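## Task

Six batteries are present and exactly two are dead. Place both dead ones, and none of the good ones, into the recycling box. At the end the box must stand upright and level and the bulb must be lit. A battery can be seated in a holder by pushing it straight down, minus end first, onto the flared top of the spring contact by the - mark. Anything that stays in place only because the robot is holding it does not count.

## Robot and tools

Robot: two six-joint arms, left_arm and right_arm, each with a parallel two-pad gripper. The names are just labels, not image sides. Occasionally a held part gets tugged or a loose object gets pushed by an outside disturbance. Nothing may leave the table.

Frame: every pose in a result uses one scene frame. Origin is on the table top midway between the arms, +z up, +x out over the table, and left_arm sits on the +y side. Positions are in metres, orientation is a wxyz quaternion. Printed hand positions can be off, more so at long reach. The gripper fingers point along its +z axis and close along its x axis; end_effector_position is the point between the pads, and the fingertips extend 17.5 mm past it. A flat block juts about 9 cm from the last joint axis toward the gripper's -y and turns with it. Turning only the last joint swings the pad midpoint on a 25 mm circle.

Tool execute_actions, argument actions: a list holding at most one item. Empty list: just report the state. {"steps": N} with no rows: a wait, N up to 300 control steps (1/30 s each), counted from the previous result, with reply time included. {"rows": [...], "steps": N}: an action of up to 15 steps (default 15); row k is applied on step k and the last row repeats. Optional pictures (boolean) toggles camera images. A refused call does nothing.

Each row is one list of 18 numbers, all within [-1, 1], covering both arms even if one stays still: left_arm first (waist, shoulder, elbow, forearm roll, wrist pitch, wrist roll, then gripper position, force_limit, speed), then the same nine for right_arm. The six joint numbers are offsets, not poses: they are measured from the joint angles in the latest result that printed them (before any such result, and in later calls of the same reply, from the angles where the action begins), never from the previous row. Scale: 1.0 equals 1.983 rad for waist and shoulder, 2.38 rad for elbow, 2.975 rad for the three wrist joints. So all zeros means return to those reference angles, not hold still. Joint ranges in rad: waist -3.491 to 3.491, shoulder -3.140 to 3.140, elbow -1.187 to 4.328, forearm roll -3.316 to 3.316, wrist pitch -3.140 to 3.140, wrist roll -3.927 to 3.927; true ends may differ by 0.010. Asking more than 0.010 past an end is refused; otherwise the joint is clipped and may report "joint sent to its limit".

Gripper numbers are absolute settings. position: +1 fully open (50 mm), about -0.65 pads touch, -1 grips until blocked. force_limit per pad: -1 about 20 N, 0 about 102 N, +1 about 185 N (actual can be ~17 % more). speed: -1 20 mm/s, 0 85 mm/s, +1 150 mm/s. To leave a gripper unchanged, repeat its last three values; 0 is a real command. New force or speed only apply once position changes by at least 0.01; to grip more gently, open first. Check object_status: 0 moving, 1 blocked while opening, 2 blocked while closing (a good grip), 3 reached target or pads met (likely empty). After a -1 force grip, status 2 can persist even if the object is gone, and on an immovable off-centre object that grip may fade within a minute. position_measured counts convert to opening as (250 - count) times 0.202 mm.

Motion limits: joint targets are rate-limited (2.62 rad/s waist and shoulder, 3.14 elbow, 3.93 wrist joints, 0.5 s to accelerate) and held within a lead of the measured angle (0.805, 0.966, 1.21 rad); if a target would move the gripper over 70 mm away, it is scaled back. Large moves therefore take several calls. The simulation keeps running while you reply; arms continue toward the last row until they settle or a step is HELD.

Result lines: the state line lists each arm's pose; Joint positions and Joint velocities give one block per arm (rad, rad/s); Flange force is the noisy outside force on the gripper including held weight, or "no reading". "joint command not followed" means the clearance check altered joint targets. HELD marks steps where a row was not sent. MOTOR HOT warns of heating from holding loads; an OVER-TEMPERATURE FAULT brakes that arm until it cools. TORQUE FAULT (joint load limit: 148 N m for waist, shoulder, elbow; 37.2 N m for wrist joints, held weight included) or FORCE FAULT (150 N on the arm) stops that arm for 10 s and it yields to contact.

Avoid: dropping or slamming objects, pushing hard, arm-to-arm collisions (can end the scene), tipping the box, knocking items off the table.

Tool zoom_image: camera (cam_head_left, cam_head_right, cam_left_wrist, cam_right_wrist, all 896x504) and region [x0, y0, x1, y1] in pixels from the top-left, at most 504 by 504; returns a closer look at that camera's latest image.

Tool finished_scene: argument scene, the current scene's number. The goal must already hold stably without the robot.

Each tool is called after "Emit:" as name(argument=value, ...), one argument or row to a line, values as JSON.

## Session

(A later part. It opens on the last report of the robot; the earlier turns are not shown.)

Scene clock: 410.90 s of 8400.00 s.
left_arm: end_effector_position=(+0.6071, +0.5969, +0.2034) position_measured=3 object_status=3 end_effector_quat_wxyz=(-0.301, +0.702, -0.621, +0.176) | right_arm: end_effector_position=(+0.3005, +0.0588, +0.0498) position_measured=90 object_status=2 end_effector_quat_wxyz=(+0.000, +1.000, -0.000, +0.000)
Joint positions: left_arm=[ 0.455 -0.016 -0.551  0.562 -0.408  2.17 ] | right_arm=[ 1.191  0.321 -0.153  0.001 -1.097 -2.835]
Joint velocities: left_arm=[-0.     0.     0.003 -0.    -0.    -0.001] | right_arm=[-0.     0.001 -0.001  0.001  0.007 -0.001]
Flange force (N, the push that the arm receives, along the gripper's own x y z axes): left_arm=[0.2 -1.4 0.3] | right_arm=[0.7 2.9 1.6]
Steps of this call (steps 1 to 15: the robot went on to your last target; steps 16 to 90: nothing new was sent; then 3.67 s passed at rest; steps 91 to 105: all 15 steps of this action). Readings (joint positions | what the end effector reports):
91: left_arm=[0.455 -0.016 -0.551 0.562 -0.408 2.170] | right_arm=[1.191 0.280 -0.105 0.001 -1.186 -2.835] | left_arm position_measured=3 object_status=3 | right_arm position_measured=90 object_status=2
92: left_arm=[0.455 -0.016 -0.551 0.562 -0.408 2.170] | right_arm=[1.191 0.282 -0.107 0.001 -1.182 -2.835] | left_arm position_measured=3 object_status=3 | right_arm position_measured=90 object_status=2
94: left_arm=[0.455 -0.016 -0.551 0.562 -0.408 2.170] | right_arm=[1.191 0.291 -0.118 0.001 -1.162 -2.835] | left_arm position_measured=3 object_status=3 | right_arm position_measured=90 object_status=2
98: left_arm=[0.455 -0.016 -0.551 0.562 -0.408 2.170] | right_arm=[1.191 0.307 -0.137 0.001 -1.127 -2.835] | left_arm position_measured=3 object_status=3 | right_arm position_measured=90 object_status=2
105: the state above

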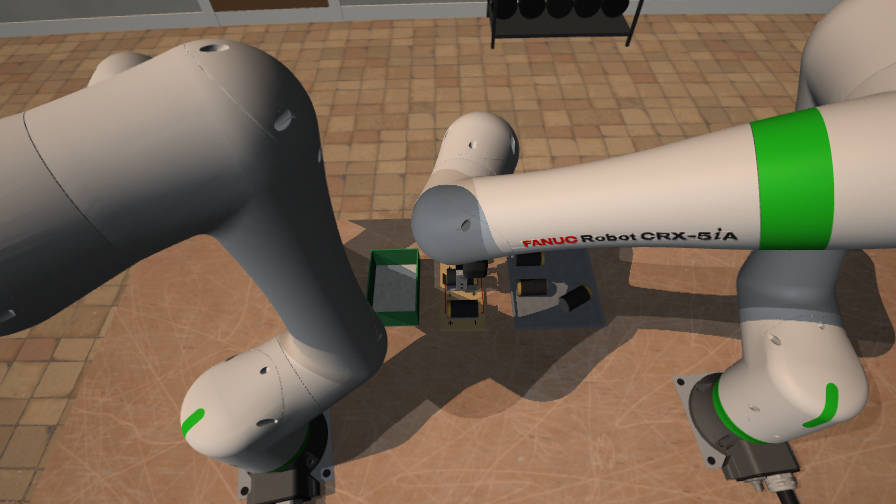

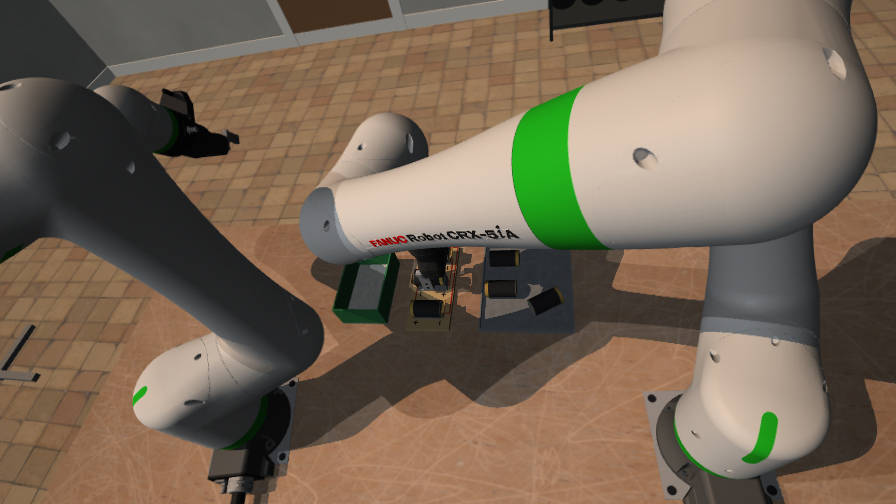

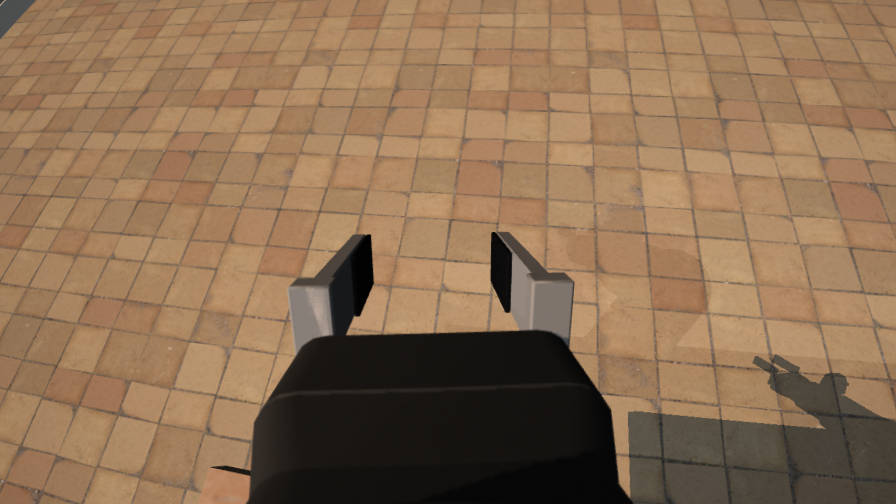

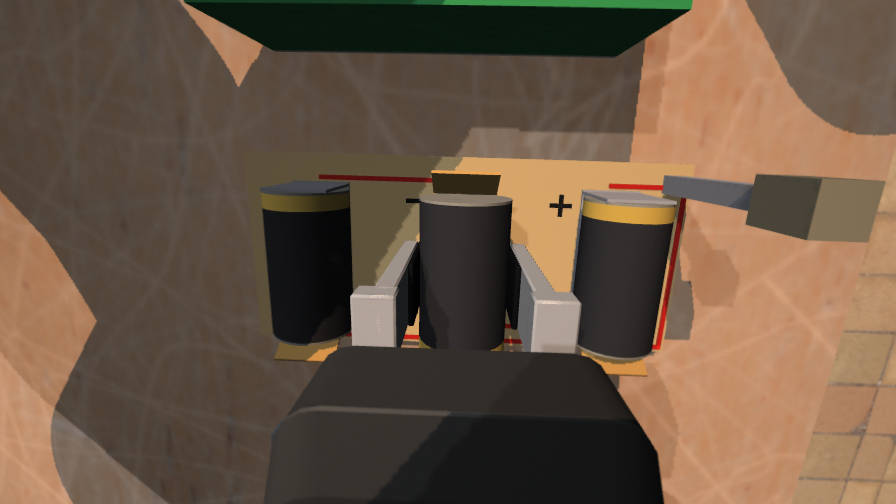

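Emit:
execute_actions(
  actions=[
    {"rows":[[0,0,0,0,0,0,1,0,0,0,0.001,-0.0008,0,0.0013,0,-1,-0.5,-0.3],[0,0,0,0,0,0,1,0,0,0,0.002,-0.0016,0,0.0026,0,-1,-0.5,-0.3],[0,0,0,0,0,0,1,0,0,0,0.003,-0.0024,0,0.0039,0,-1,-0.5,-0.3],[0,0,0,0,0,0,1,0,0,0,0.004,-0.0032,0,0.0052,0,-1,-0.5,-0.3],[0,0,0,0,0,0,1,0,0,0,0.005,-0.004,0,0.0065,0,-1,-0.5,-0.3],[0,0,0,0,0,0,1,0,0,0,0.006,-0.0047,0,0.0078,0,-1,-0.5,-0.3],[0,0,0,0,0,0,1,0,0,0,0.007,-0.0055,0,0.0091,0,-1,-0.5,-0.3],[0,0,0,0,0,0,1,0,0,0,0.0076,-0.0059,0,0.0099,0,-1,-0.5,-0.3],[0,0,0,0,0,0,1,0,0,0,0.008,-0.0062,0,0.0104,0,-1,-0.5,-0.3]],"steps":14},
  ],
  pictures=false,
)

Emit:
execute_actions(
  actions=[
    {"rows":[[0,0,0,0,0,0,1,0,0,0,0,0,0,0,0,0.7,-0.5,-0.3]],"steps":12},
  ],
)

Scene clock: 420.10 s of 8400.00 s.
left_arm: end_effector_position=(+0.6071, +0.5969, +0.2034) position_measured=3 object_status=3 end_effector_quat_wxyz=(-0.301, +0.702, -0.621, +0.176) | right_arm: end_effector_position=(+0.3006, +0.0588, +0.0361) position_measured=90 object_status=2 end_effector_quat_wxyz=(+0.000, +1.000, -0.000, +0.000)
Joint positions: left_arm=[ 0.455 -0.016 -0.551  0.562 -0.408  2.17 ] | right_arm=[ 1.191  0.337 -0.168  0.001 -1.066 -2.835]
Joint velocities: left_arm=[-0.     0.     0.002  0.     0.    -0.001] | right_arm=[ 0.     0.001  0.     0.001 -0.     0.001]
Flange force (N, the push that the arm receives, along the gripper's own x y z axes): left_arm=[-0.4 -1.8 -0.9] | right_arm=[3.2 -1.8 1.4]
Steps of this call (steps 1 to 15: the robot went on to your last target; steps 16 to 90: nothing new was sent; then 5.73 s passed at rest; steps 91 to 104: all 14 steps of this action). Readings (joint positions | what the end effector reports):
91: left_arm=[0.455 -0.016 -0.551 0.562 -0.408 2.170] | right_arm=[1.191 0.321 -0.153 0.001 -1.097 -2.835] | left_arm position_measured=3 object_status=3 | right_arm position_measured=90 object_status=2
92: left_arm=[0.455 -0.016 -0.551 0.562 -0.408 2.170] | right_arm=[1.191 0.322 -0.154 0.001 -1.095 -2.835] | left_arm position_measured=3 object_status=3 | right_arm position_measured=90 object_status=2
94: left_arm=[0.455 -0.016 -0.551 0.562 -0.408 2.170] | right_arm=[1.191 0.325 -0.157 0.001 -1.088 -2.835] | left_arm position_measured=3 object_status=3 | right_arm position_measured=90 object_status=2
98: left_arm=[0.455 -0.016 -0.551 0.562 -0.408 2.170] | right_arm=[1.191 0.333 -0.165 0.001 -1.073 -2.835] | left_arm position_measured=3 object_status=3 | right_arm position_measured=90 object_status=2
104: the state above

Scene clock: 420.50 s of 8400.00 s.
left_arm: end_effector_position=(+0.6071, +0.5969, +0.2034) position_measured=3 object_status=3 end_effector_quat_wxyz=(-0.301, +0.702, -0.621, +0.176) | right_arm: end_effector_position=(+0.3006, +0.0589, +0.0361) position_measured=48 object_status=3 end_effector_quat_wxyz=(-0.000, +1.000, -0.000, +0.000)
Joint positions: left_arm=[ 0.455 -0.016 -0.551  0.562 -0.408  2.17 ] | right_arm=[ 1.191  0.337 -0.168  0.001 -1.066 -2.835]
Joint velocities: left_arm=[-0.    -0.     0.002 -0.     0.001  0.001] | right_arm=[-0.001 -0.     0.     0.002  0.001  0.001]
Flange force (N, the push that the arm receives, along the gripper's own x y z axes): left_arm=[-0.3 -1.3 -0.3] | right_arm=[2.3 0.2 -1.3]
Steps of this call (steps 1 to 12: all 12 steps of this action). Readings (joint positions | what the end effector reports):
1: left_arm=[0.455 -0.016 -0.551 0.562 -0.408 2.170] | right_arm=[1.191 0.337 -0.168 0.001 -1.066 -2.835] | left_arm position_measured=3 object_status=3 | right_arm position_measured=86 object_status=0
2: left_arm=[0.455 -0.016 -0.551 0.562 -0.408 2.170] | right_arm=[1.191 0.337 -0.168 0.001 -1.066 -2.835] | left_arm position_measured=3 object_status=3 | right_arm position_measured=75 object_status=0
4: left_arm=[0.455 -0.016 -0.551 0.562 -0.408 2.170] | right_arm=[1.191 0.337 -0.168 0.001 -1.066 -2.835] | left_arm position_measured=3 object_status=3 | right_arm position_measured=54 object_status=0
8: left_arm=[0.455 -0.016 -0.551 0.562 -0.408 2.170] | right_arm=[1.191 0.337 -0.168 0.001 -1.066 -2.835] | left_arm position_measured=3 object_status=3 | right_arm position_measured=48 object_status=0
12: the state above

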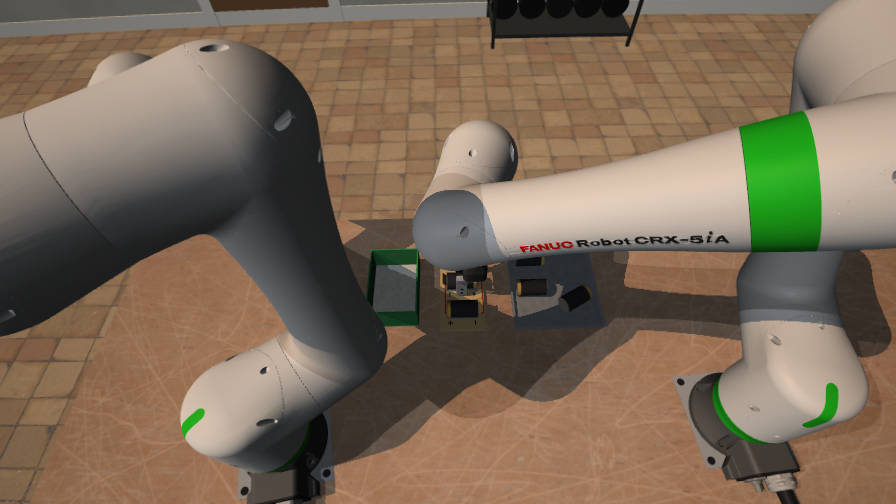

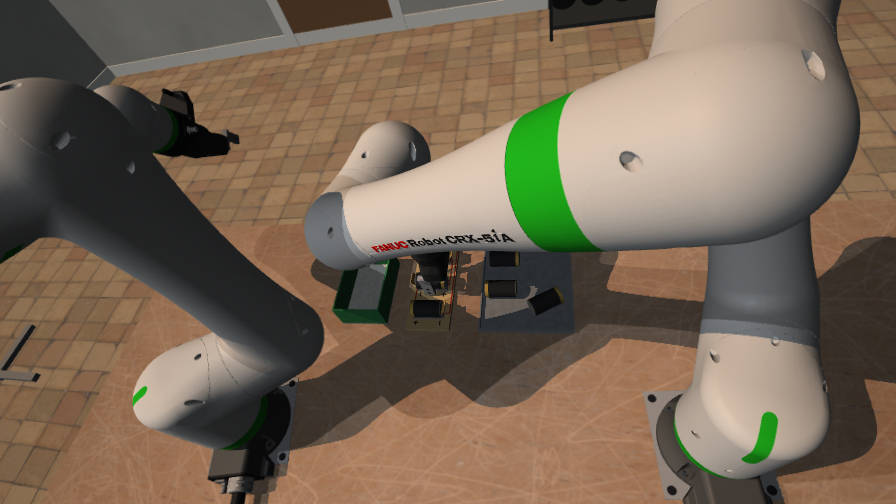

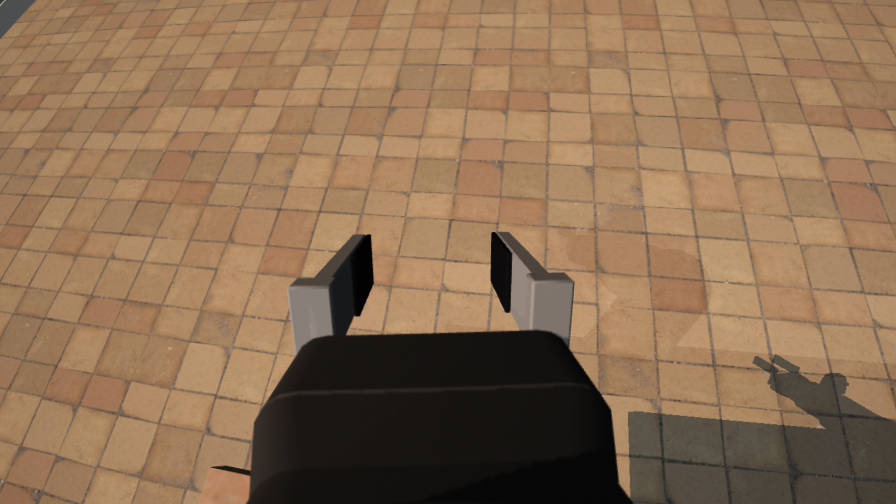

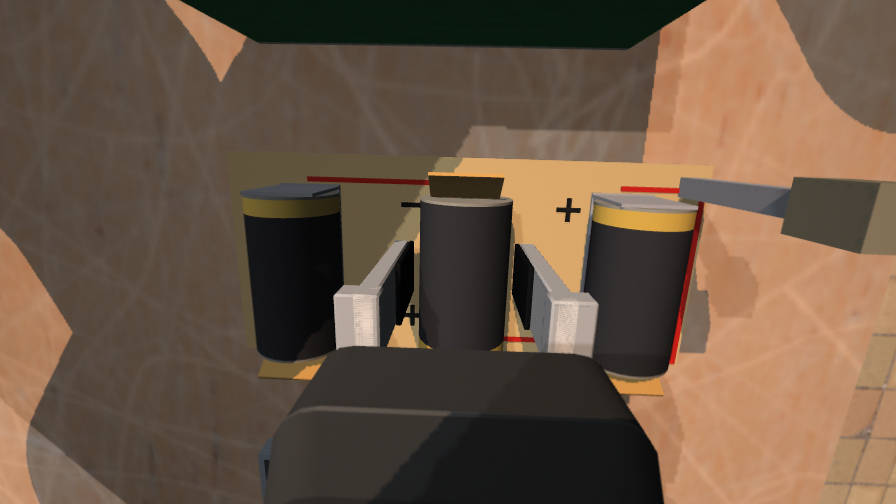

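Emit:
execute_actions(
  actions=[
    {"rows":[[0.15,0,0,0,0,0,1,0,0,0,0,0,0,0,0,-1,-0.5,-0.3]],"steps":13},
  ],
  pictures=false,
)

Emit:
execute_actions(
  actions=[
    {"rows":[[0.3,0,0,0,0,0,1,0,0,0,-0.003,0.0023,0,-0.0038,0,-1,-0.5,-0.3],[0.3,0,0,0,0,0,1,0,0,0,-0.006,0.0047,0,-0.0078,0,-1,-0.5,-0.3],[0.3,0,0,0,0,0,1,0,0,0,-0.009,0.0073,0,-0.0118,0,-1,-0.5,-0.3],[0.3,0,0,0,0,0,1,0,0,0,-0.013,0.0108,0,-0.0173,0,-1,-0.5,-0.3],[0.3,0,0,0,0,0,1,0,0,0,-0.018,0.0155,0,-0.0244,0,-1,-0.5,-0.3],[0.3,0,0,0,0,0,1,0,0,0,-0.024,0.0215,0,-0.0332,0,-1,-0.5,-0.3],[0.3,0,0,0,0,0,1,0,0,0,-0.031,0.03,0,-0.0447,0,-1,-0.5,-0.3],[0.3,0,0,0,0,0,1,0,0,0,-0.0373,0.0387,0,-0.0558,0,-1,-0.5,-0.3],[0.3,0,0,0,0,0,1,0,0,0,-0.0373,0.0387,0,-0.0558,0,-1,-0.5,-0.3],[0.3,0,0,0,0,0,1,0,0,0,-0.0373,0.0387,0,-0.0558,0,-1,-0.5,-0.3],[0.3,0,0,0,0,0,1,0,0,0,-0.0373,0.0387,0,-0.0558,0,-1,-0.5,-0.3],[0.3,0,0,0,0,0,1,0,0,0,-0.0373,0.0387,0,-0.0558,0,-1,-0.5,-0.3],[0.3,0,0,0,0,0,1,0,0,0.0131,0.1177,0.2295,0,-0.1051,-0.0084,-1,-0.5,-0.3]],"steps":15},
  ],
  pictures=false,
)

Emit:
execute_actions(
  actions=[
    {"steps":28},
  ],
)

Scene clock: 436.37 s of 8400.00 s.
left_arm: end_effector_position=(+0.5394, +0.7318, +0.2034) position_measured=3 object_status=3 end_effector_quat_wxyz=(-0.320, +0.770, -0.535, +0.140) | right_arm: end_effector_position=(+0.3006, +0.0588, +0.0361) position_measured=90 object_status=2 end_effector_quat_wxyz=(+0.000, +1.000, -0.000, +0.000)
Joint positions: left_arm=[ 0.689 -0.016 -0.551  0.562 -0.408  2.17 ] | right_arm=[ 1.191  0.337 -0.168  0.001 -1.066 -2.835]
Joint velocities: left_arm=[ 0.682  0.    -0.001 -0.     0.     0.   ] | right_arm=[ 0.     0.    -0.    -0.    -0.001  0.001]
Flange force (N, the push that the arm receives, along the gripper's own x y z axes): left_arm=[-0.2 -2.4 2.3] | right_arm=[3.6 -4.1 0.6]
Steps of this call (steps 1 to 15: the robot went on to your last target; steps 16 to 90: nothing new was sent; then 12.43 s passed at rest; steps 91 to 103: all 13 steps of this action). Readings (joint positions | what the end effector reports):
91: left_arm=[0.455 -0.016 -0.551 0.562 -0.408 2.170] | right_arm=[1.191 0.337 -0.168 0.001 -1.066 -2.835] | left_arm position_measured=3 object_status=3 | right_arm position_measured=52 object_status=0
92: left_arm=[0.457 -0.016 -0.551 0.562 -0.408 2.170] | right_arm=[1.191 0.337 -0.168 0.001 -1.066 -2.835] | left_arm position_measured=3 object_status=3 | right_arm position_measured=62 object_status=0
94: left_arm=[0.480 -0.016 -0.551 0.562 -0.408 2.170] | right_arm=[1.191 0.337 -0.168 0.001 -1.066 -2.835] | left_arm position_measured=3 object_status=3 | right_arm position_measured=84 object_status=0
98: left_arm=[0.572 -0.016 -0.551 0.562 -0.408 2.170] | right_arm=[1.191 0.337 -0.168 0.001 -1.066 -2.835] | left_arm position_measured=3 object_status=3 | right_arm position_measured=90 object_status=0
103: the state above

Scene clock: 436.87 s of 8400.00 s.
left_arm: end_effector_position=(+0.3866, +0.8942, +0.2034) position_measured=3 object_status=3 end_effector_quat_wxyz=(-0.339, +0.850, -0.394, +0.083) | right_arm: end_effector_position=(+0.3017, +0.0631, +0.1112) position_measured=90 object_status=2 end_effector_quat_wxyz=(-0.000, +1.000, -0.000, +0.000)
Joint positions: left_arm=[ 1.036 -0.016 -0.551  0.562 -0.408  2.17 ] | right_arm=[ 1.192  0.272 -0.062  0.001 -1.237 -2.836]
Joint velocities: left_arm=[ 0.69   0.001  0.001  0.     0.001 -0.001] | right_arm=[ 0.022  0.269  0.401  0.001 -0.131 -0.02 ]
Flange force (N, the push that the arm receives, along the gripper's own x y z axes): left_arm=[-0.4 -2.6 1.1] | right_arm=[-4.1 25.5 -3.7]
Steps of this call (steps 1 to 15: all 15 steps of this action). Readings (joint positions | what the end effector reports):
1: left_arm=[0.711 -0.016 -0.551 0.562 -0.408 2.170] | right_arm=[1.191 0.337 -0.168 0.001 -1.066 -2.835] | left_arm position_measured=3 object_status=3 | right_arm position_measured=90 object_status=2
2: left_arm=[0.732 -0.016 -0.551 0.562 -0.408 2.170] | right_arm=[1.191 0.336 -0.166 0.001 -1.070 -2.835] | left_arm position_measured=3 object_status=3 | right_arm position_measured=90 object_status=2
4: left_arm=[0.779 -0.016 -0.551 0.562 -0.408 2.170] | right_arm=[1.191 0.326 -0.157 0.001 -1.088 -2.835] | left_arm position_measured=3 object_status=3 | right_arm position_measured=90 object_status=2
8: left_arm=[0.872 -0.016 -0.551 0.562 -0.408 2.170] | right_arm=[1.191 0.296 -0.124 0.001 -1.151 -2.835] | left_arm position_measured=3 object_status=3 | right_arm position_measured=90 object_status=2
15: the state above

Scene clock: 437.80 s of 8400.00 s.
left_arm: end_effector_position=(+0.2477, +0.9734, +0.2034) position_measured=3 object_status=3 end_effector_quat_wxyz=(-0.347, +0.893, -0.286, +0.040) | right_arm: end_effector_position=(+0.3253, +0.1923, +0.1202) position_measured=90 object_status=2 end_effector_quat_wxyz=(-0.000, +1.000, +0.000, +0.000)
Joint positions: left_arm=[ 1.284 -0.016 -0.551  0.562 -0.408  2.17 ] | right_arm=[ 1.217  0.57   0.378  0.001 -1.379 -2.86 ]
Joint velocities: left_arm=[ 0.     0.    -0.    -0.001 -0.    -0.001] | right_arm=[ 0.    -0.    -0.    -0.001  0.002  0.   ]
Flange force (N, the push that the arm receives, along the gripper's own x y z axes): left_arm=[-0.6 -1.8 0.2] | right_arm=[3.0 -4.7 0.1]
Steps of this call (steps 1 to 28: the robot went on to your last target). Readings (joint positions | what the end effector reports):
1: left_arm=[1.059 -0.016 -0.551 0.562 -0.408 2.170] | right_arm=[1.193 0.283 -0.045 0.001 -1.242 -2.837] | left_arm position_measured=3 object_status=3 | right_arm position_measured=90 object_status=2
2: left_arm=[1.082 -0.016 -0.551 0.562 -0.408 2.170] | right_arm=[1.194 0.300 -0.021 0.001 -1.250 -2.838] | left_arm position_measured=3 object_status=3 | right_arm position_measured=90 object_status=2
4: left_arm=[1.129 -0.016 -0.551 0.562 -0.408 2.170] | right_arm=[1.198 0.346 0.048 0.001 -1.272 -2.842] | left_arm position_measured=3 object_status=3 | right_arm position_measured=90 object_status=2
8: left_arm=[1.222 -0.016 -0.551 0.562 -0.408 2.170] | right_arm=[1.208 0.461 0.217 0.001 -1.327 -2.851] | left_arm position_measured=3 object_status=3 | right_arm position_measured=90 object_status=2
28: the state above

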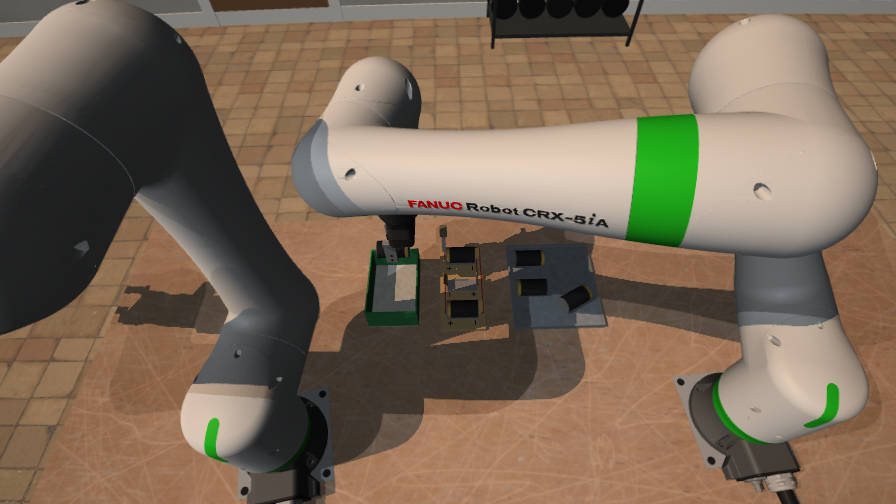

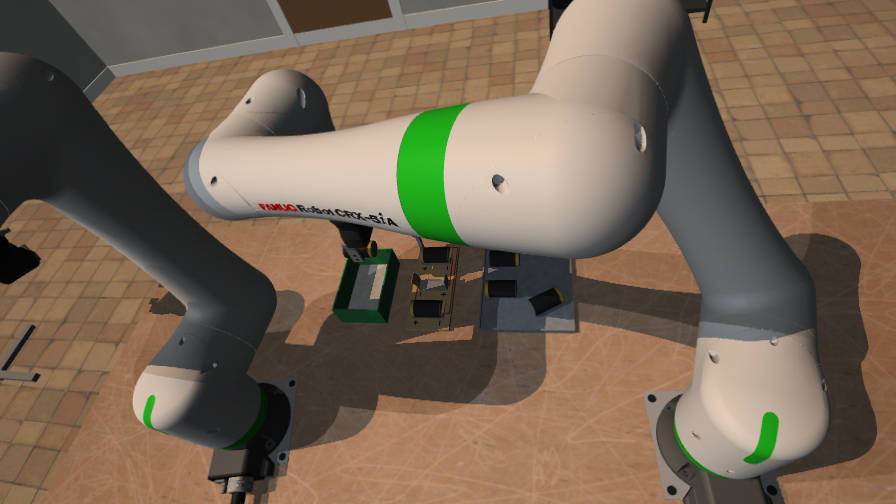

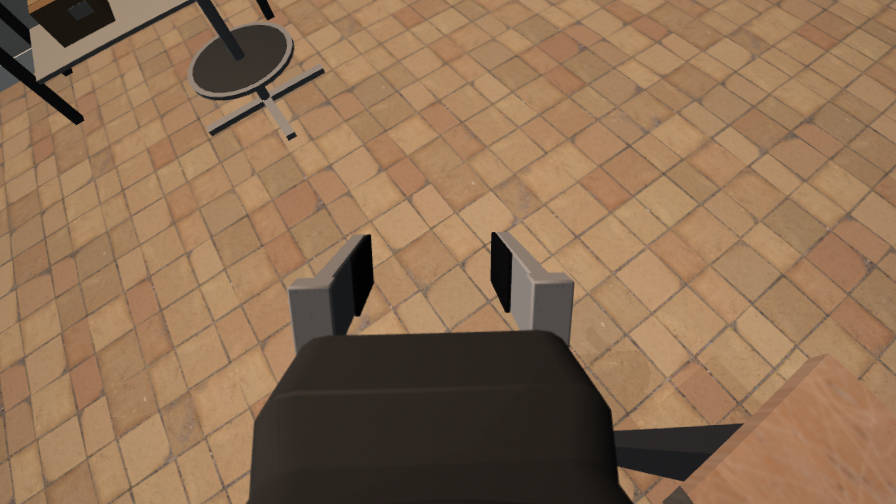

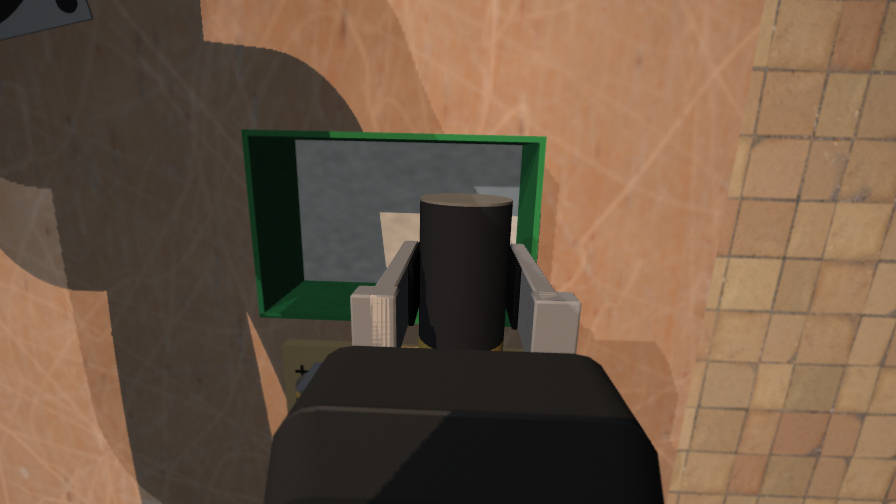

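Emit:
execute_actions(
  actions=[
    {"rows":[[0,0,0,0,0,0,1,0,0,0.005,0.0161,0.0107,0,0.0022,-0.0034,-1,-0.5,-0.3],[0,0,0,0,0,0,1,0,0,0.005,0.0161,0.0107,0,0.0022,-0.0034,-1,-0.5,-0.3],[0,0,0,0,0,0,1,0,0,0.005,0.0161,0.0107,0,0.0022,-0.0034,-1,-0.5,-0.3],[0,0,0,0,0,0,1,0,0,0.005,0.0161,0.0107,0,0.0022,-0.0034,-1,-0.5,-0.3],[0,0,0,0,0,0,1,0,0,0.005,0.0161,0.0107,0,0.0022,-0.0034,-1,-0.5,-0.3],[0,0,0,0,0,0,1,0,0,0.005,0.022,-0.0017,0,0.016,-0.0034,-1,-0.5,-0.3],[0,0,0,0,0,0,1,0,0,0.005,0.0287,-0.0131,0,0.0296,-0.0034,-1,-0.5,-0.3],[0,0,0,0,0,0,1,0,0,0.005,0.0325,-0.0184,0,0.0364,-0.0034,-1,-0.5,-0.3]],"steps":15},
  ],
)

Scene clock: 449.90 s of 8400.00 s.
left_arm: end_effector_position=(+0.2477, +0.9734, +0.2034) position_measured=3 object_status=3 end_effector_quat_wxyz=(-0.347, +0.893, -0.286, +0.040) | right_arm: end_effector_position=(+0.3223, +0.2055, +0.0601) position_measured=90 object_status=2 end_effector_quat_wxyz=(-0.000, +1.000, +0.000, +0.000)
Joint positions: left_arm=[ 1.284 -0.016 -0.551  0.562 -0.408  2.17 ] | right_arm=[ 1.227  0.635  0.335  0.001 -1.271 -2.87 ]
Joint velocities: left_arm=[ 0.    -0.     0.    -0.    -0.    -0.001] | right_arm=[-0.001 -0.    -0.003  0.001  0.002 -0.   ]
Flange force (N, the push that the arm receives, along the gripper's own x y z axes): left_arm=[0.4 -2.1 -0.1] | right_arm=[0.5 0.0 1.1]
Steps of this call (steps 1 to 15: the robot went on to your last target; steps 16 to 90: nothing new was sent; then 8.60 s passed at rest; steps 91 to 105: all 15 steps of this action). Readings (joint positions | what the end effector reports):
91: left_arm=[1.284 -0.016 -0.551 0.562 -0.408 2.170] | right_arm=[1.217 0.570 0.379 0.001 -1.379 -2.860] | left_arm position_measured=3 object_status=3 | right_arm position_measured=90 object_status=2
92: left_arm=[1.284 -0.016 -0.551 0.562 -0.408 2.170] | right_arm=[1.218 0.573 0.381 0.001 -1.378 -2.861] | left_arm position_measured=3 object_status=3 | right_arm position_measured=90 object_status=2
94: left_arm=[1.284 -0.016 -0.551 0.562 -0.408 2.170] | right_arm=[1.224 0.592 0.396 0.001 -1.374 -2.867] | left_arm position_measured=3 object_status=3 | right_arm position_measured=90 object_status=2
98: left_arm=[1.284 -0.016 -0.551 0.562 -0.408 2.170] | right_arm=[1.227 0.607 0.393 0.001 -1.355 -2.870] | left_arm position_measured=3 object_status=3 | right_arm position_measured=90 object_status=2
105: the state above

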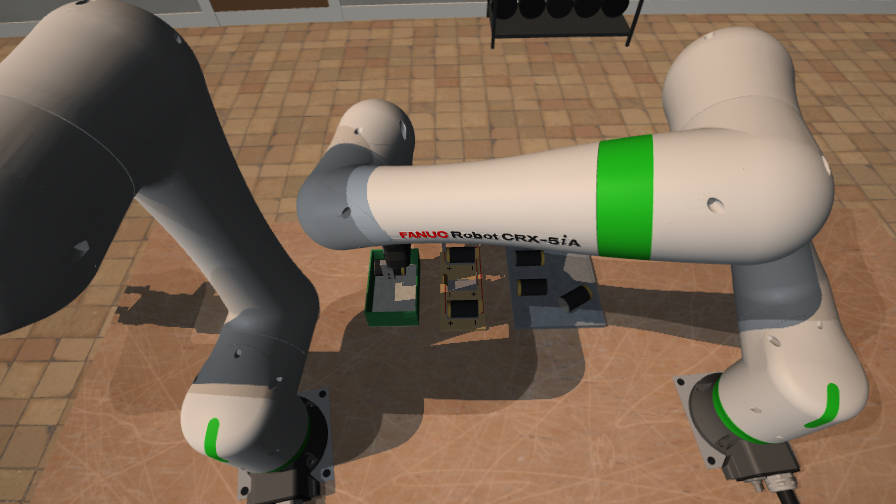

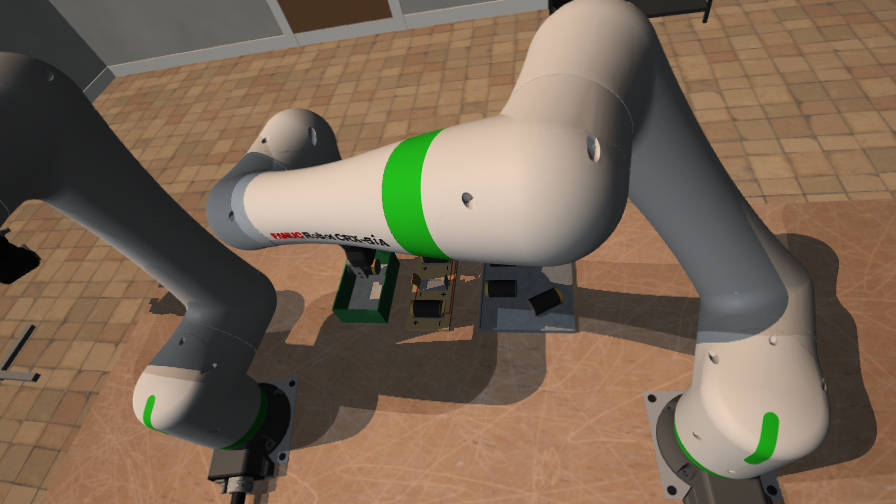

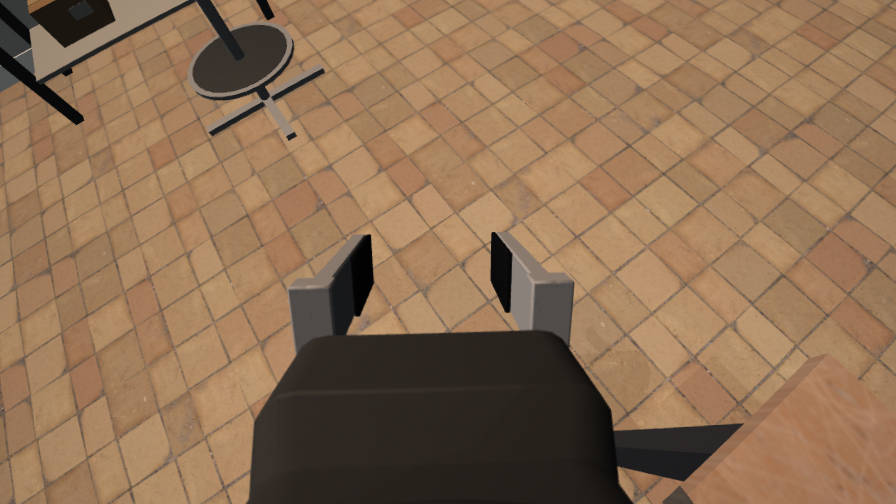

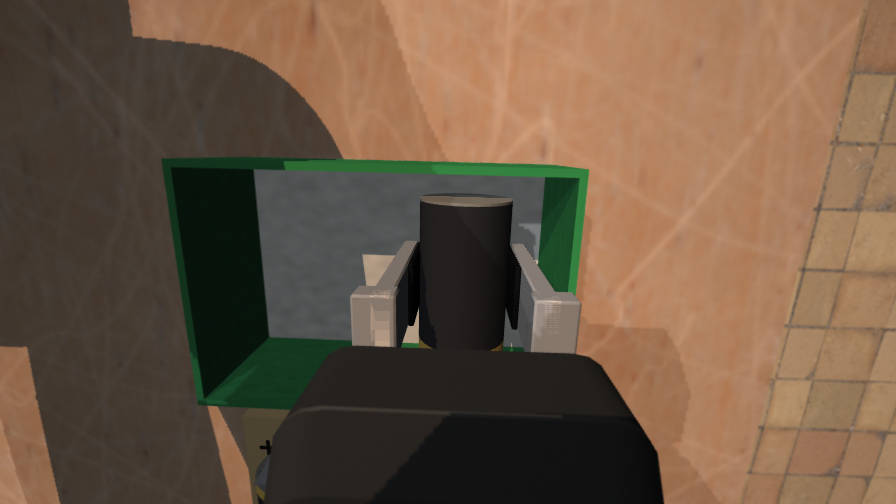

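Emit:
zoom_image(
  camera="cam_head_left",
  region=[340, 230, 460, 340],
)

Emit:
execute_actions(
  actions=[
    {"rows":[[0,0,0,0,0,0,1,0,0,0,0.002,-0.0025,0,0.0033,0,-1,-0.5,-0.3],[0,0,0,0,0,0,1,0,0,0,0.004,-0.005,0,0.0066,0,-1,-0.5,-0.3],[0,0,0,0,0,0,1,0,0,0,0.006,-0.0073,0,0.0098,0,-1,-0.5,-0.3],[0,0,0,0,0,0,1,0,0,0,0.0082,-0.0096,0,0.0131,0,-1,-0.5,-0.3]],"steps":10},
  ],
)

Emit:
zoom_image(
  camera="cam_head_right",
  region=[310, 230, 430, 340],
)

Region (340, 230, 460, 340) of cam_head_left's 896x504 image, scaled by 4.200, with more detail than that image has; it fills the top 462 rows of this view, and the rest is white.

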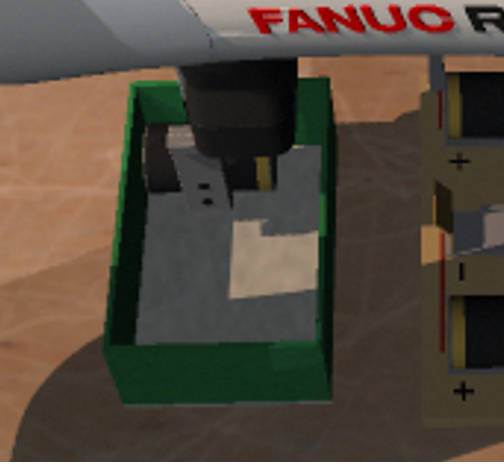

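Scene clock: 454.30 s of 8400.00 s.
left_arm: end_effector_position=(+0.2477, +0.9734, +0.2034) position_measured=3 object_status=3 end_effector_quat_wxyz=(-0.347, +0.893, -0.286, +0.040) | right_arm: end_effector_position=(+0.3223, +0.2055, +0.0402) position_measured=90 object_status=2 end_effector_quat_wxyz=(-0.000, +1.000, +0.000, +0.000)
Joint positions: left_arm=[ 1.284 -0.016 -0.551  0.562 -0.408  2.17 ] | right_arm=[ 1.227  0.651  0.312  0.001 -1.232 -2.87 ]
Joint velocities: left_arm=[ 0.  0.  0.  0. -0. -0.] | right_arm=[-0.     0.     0.002 -0.     0.002 -0.   ]
Flange force (N, the push that the arm receives, along the gripper's own x y z axes): left_arm=[-0.3 -2.2 0.2] | right_arm=[2.5 -5.7 2.7]
Steps of this call (steps 1 to 15: the robot went on to your last target; steps 16 to 90: nothing new was sent; then 1.07 s passed at rest; steps 91 to 100: all 10 steps of this action). Readings (joint positions | what the end effector reports):
91: left_arm=[1.284 -0.016 -0.551 0.562 -0.408 2.170] | right_arm=[1.227 0.635 0.335 0.001 -1.270 -2.870] | left_arm position_measured=3 object_status=3 | right_arm position_measured=90 object_status=2
92: left_arm=[1.284 -0.016 -0.551 0.562 -0.408 2.170] | right_arm=[1.227 0.635 0.333 0.001 -1.267 -2.870] | left_arm position_measured=3 object_status=3 | right_arm position_measured=90 object_status=2
94: left_arm=[1.284 -0.016 -0.551 0.562 -0.408 2.170] | right_arm=[1.227 0.642 0.323 0.001 -1.252 -2.870] | left_arm position_measured=3 object_status=3 | right_arm position_measured=90 object_status=2
98: left_arm=[1.284 -0.016 -0.551 0.562 -0.408 2.170] | right_arm=[1.227 0.651 0.312 0.001 -1.232 -2.870] | left_arm position_measured=3 object_status=3 | right_arm position_measured=90 object_status=2
100: the state above

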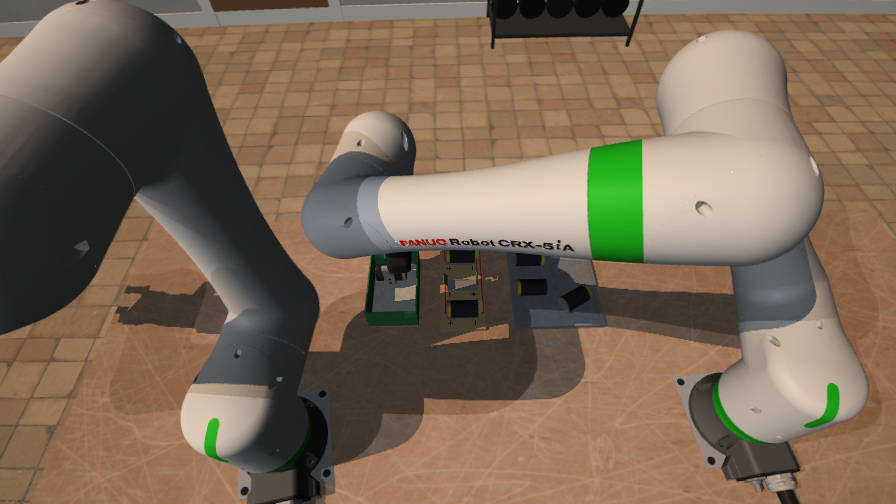

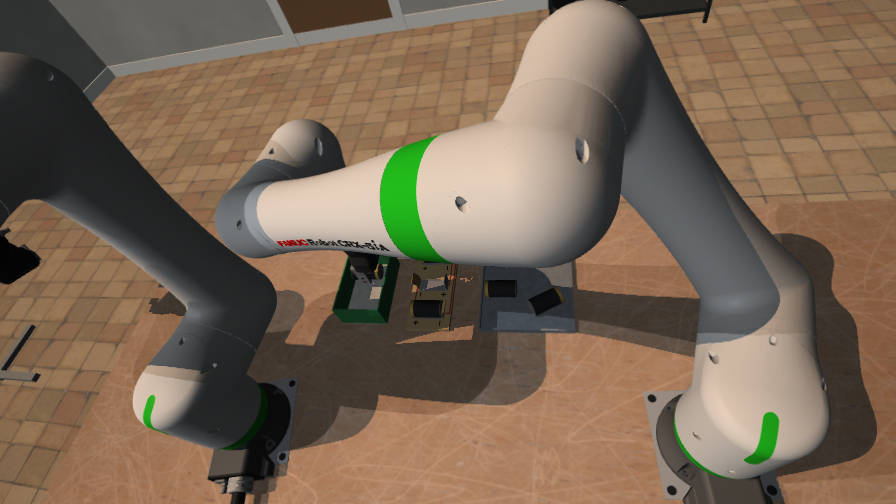

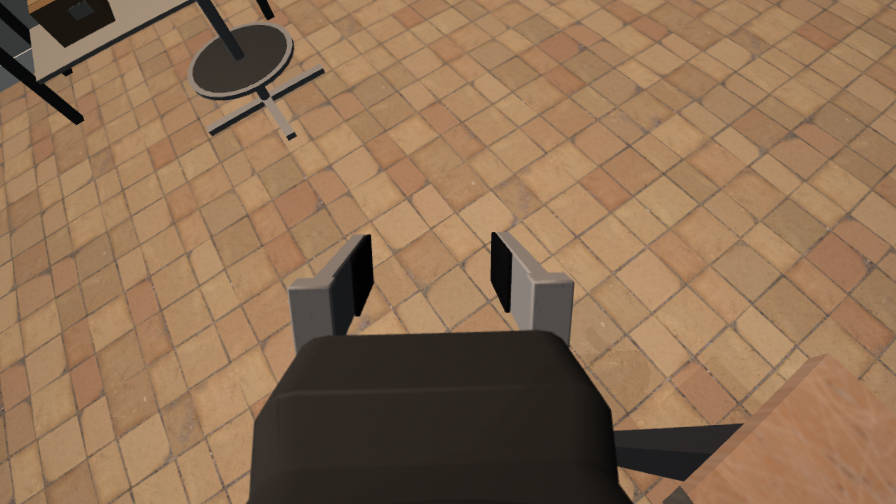

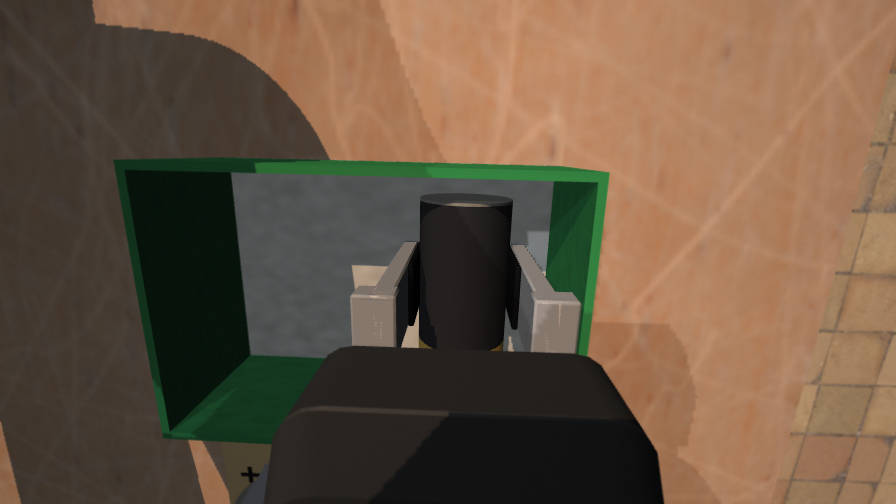

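Region (310, 230, 430, 340) of cam_head_right's 896x504 image, scaled by 4.200, with more detail than that image has; it fills the top 462 rows of this view, and the rest is white.

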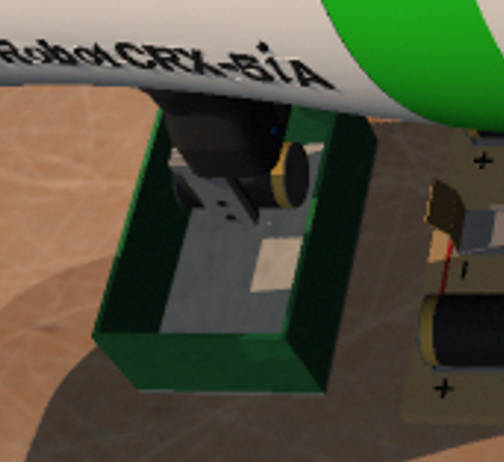

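Emit:
execute_actions(
  actions=[
    {"rows":[[0,0,0,0,0,0,1,0,0,0.0042,-0.0034,-0.0046,0,0.0014,-0.0028,-1,-0.5,-0.3],[0,0,0,0,0,0,1,0,0,0.0042,-0.0034,-0.0046,0,0.0014,-0.0028,-1,-0.5,-0.3],[0,0,0,0,0,0,1,0,0,0.0042,-0.0034,-0.0046,0,0.0014,-0.0028,-1,-0.5,-0.3],[0,0,0,0,0,0,1,0,0,0.0042,-0.0034,-0.0046,0,0.0014,-0.0028,-1,-0.5,-0.3],[0,0,0,0,0,0,1,0,0,0.0042,-0.0024,-0.0056,0,0.0029,-0.0028,-1,-0.5,-0.3],[0,0,0,0,0,0,1,0,0,0.0042,-0.0014,-0.0066,0,0.0044,-0.0028,-1,-0.5,-0.3],[0,0,0,0,0,0,1,0,0,0.0042,-0.0004,-0.0077,0,0.0059,-0.0028,-1,-0.5,-0.3],[0,0,0,0,0,0,1,0,0,0.0042,0.0006,-0.0087,0,0.0074,-0.0028,-1,-0.5,-0.3],[0,0,0,0,0,0,1,0,0,0.0042,0.0013,-0.0094,0,0.0084,-0.0028,-1,-0.5,-0.3],[0,0,0,0,0,0,1,0,0,0.0042,0.0018,-0.0099,0,0.0091,-0.0028,-1,-0.5,-0.3]],"steps":15},
  ],
)

Scene clock: 462.00 s of 8400.00 s.
left_arm: end_effector_position=(+0.2477, +0.9734, +0.2034) position_measured=3 object_status=3 end_effector_quat_wxyz=(-0.347, +0.893, -0.286, +0.040) | right_arm: end_effector_position=(+0.3166, +0.2052, +0.0284) position_measured=90 object_status=2 end_effector_quat_wxyz=(-0.000, +1.000, +0.000, +0.000)
Joint positions: left_arm=[ 1.284 -0.016 -0.551  0.562 -0.408  2.17 ] | right_arm=[ 1.236  0.655  0.289  0.001 -1.205 -2.879]
Joint velocities: left_arm=[ 0.    -0.    -0.001  0.002 -0.    -0.002] | right_arm=[-0.     0.    -0.    -0.002  0.001  0.001]
Flange force (N, the push that the arm receives, along the gripper's own x y z axes): left_arm=[-0.1 -1.4 0.2] | right_arm=[2.3 -1.9 1.2]
Steps of this call (steps 1 to 15: the robot went on to your last target; steps 16 to 90: nothing new was sent; then 4.20 s passed at rest; steps 91 to 105: all 15 steps of this action). Readings (joint positions | what the end effector reports):
91: left_arm=[1.284 -0.016 -0.551 0.562 -0.408 2.170] | right_arm=[1.227 0.651 0.312 0.001 -1.232 -2.871] | left_arm position_measured=3 object_status=3 | right_arm position_measured=90 object_status=2
92: left_arm=[1.284 -0.016 -0.551 0.562 -0.408 2.170] | right_arm=[1.230 0.650 0.309 0.001 -1.230 -2.873] | left_arm position_measured=3 object_status=3 | right_arm position_measured=90 object_status=2
94: left_arm=[1.284 -0.016 -0.551 0.562 -0.408 2.170] | right_arm=[1.235 0.645 0.302 0.001 -1.228 -2.878] | left_arm position_measured=3 object_status=3 | right_arm position_measured=90 object_status=2
98: left_arm=[1.284 -0.016 -0.551 0.562 -0.408 2.170] | right_arm=[1.236 0.648 0.296 0.001 -1.218 -2.879] | left_arm position_measured=3 object_status=3 | right_arm position_measured=90 object_status=2
105: the state above

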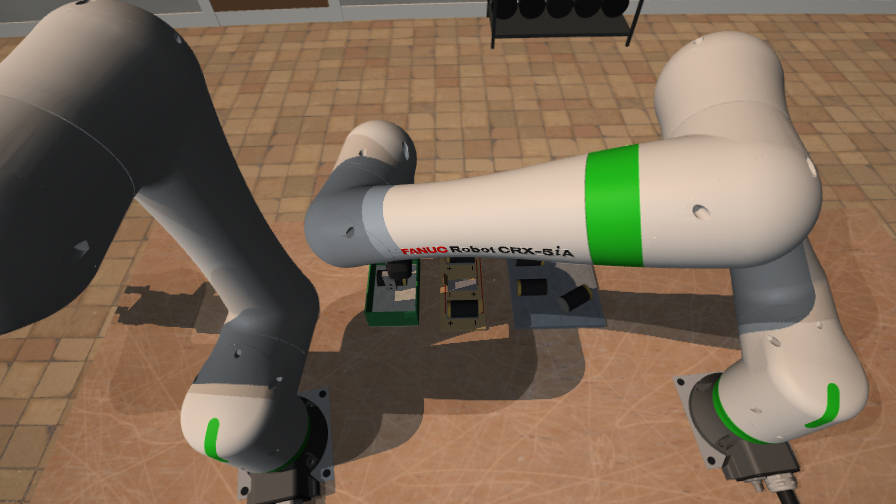

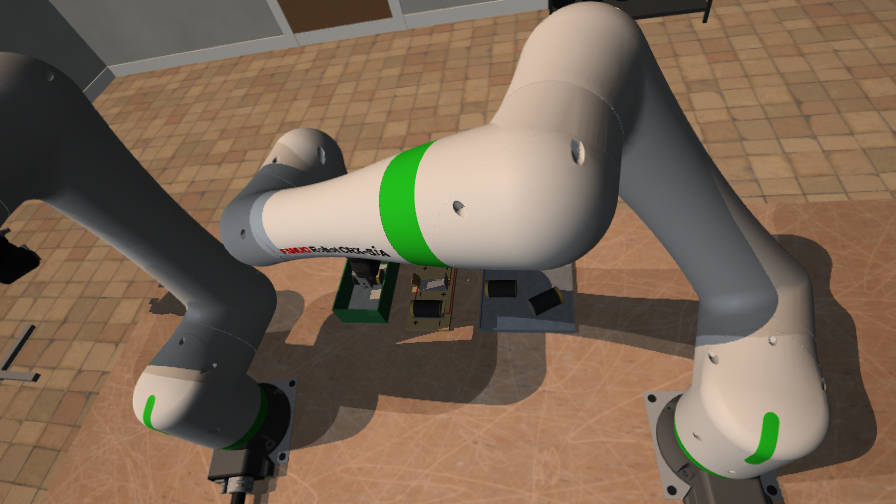

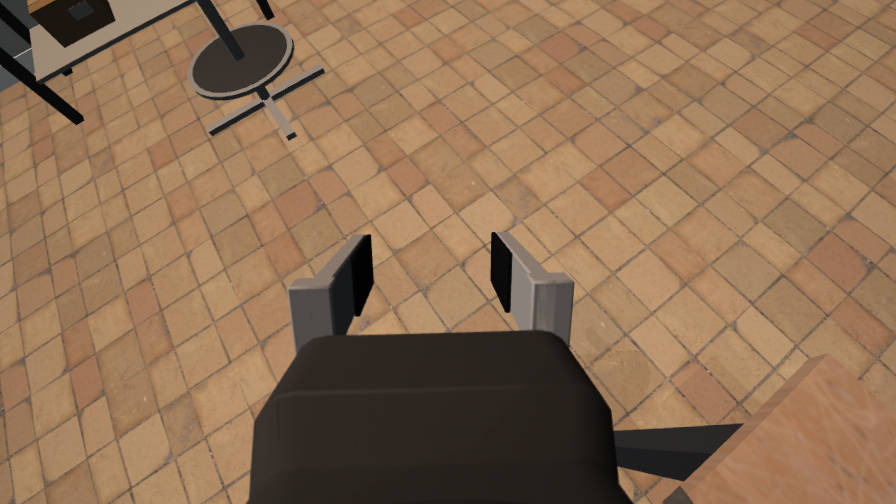

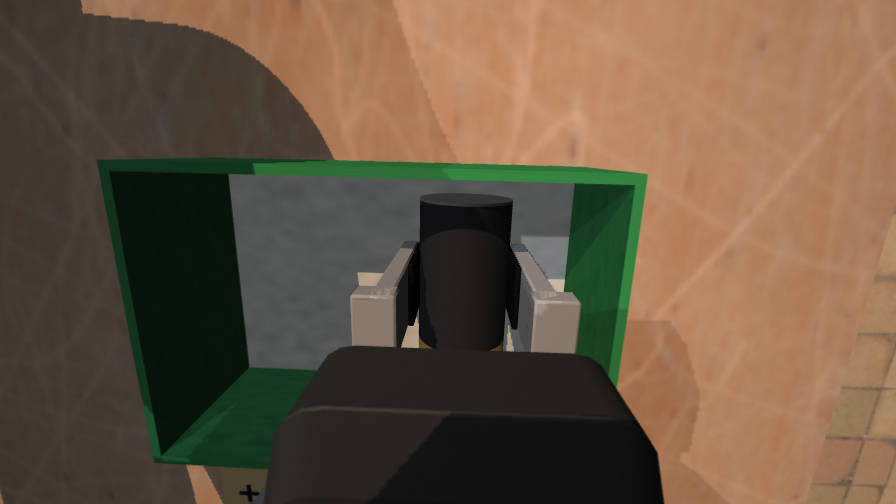

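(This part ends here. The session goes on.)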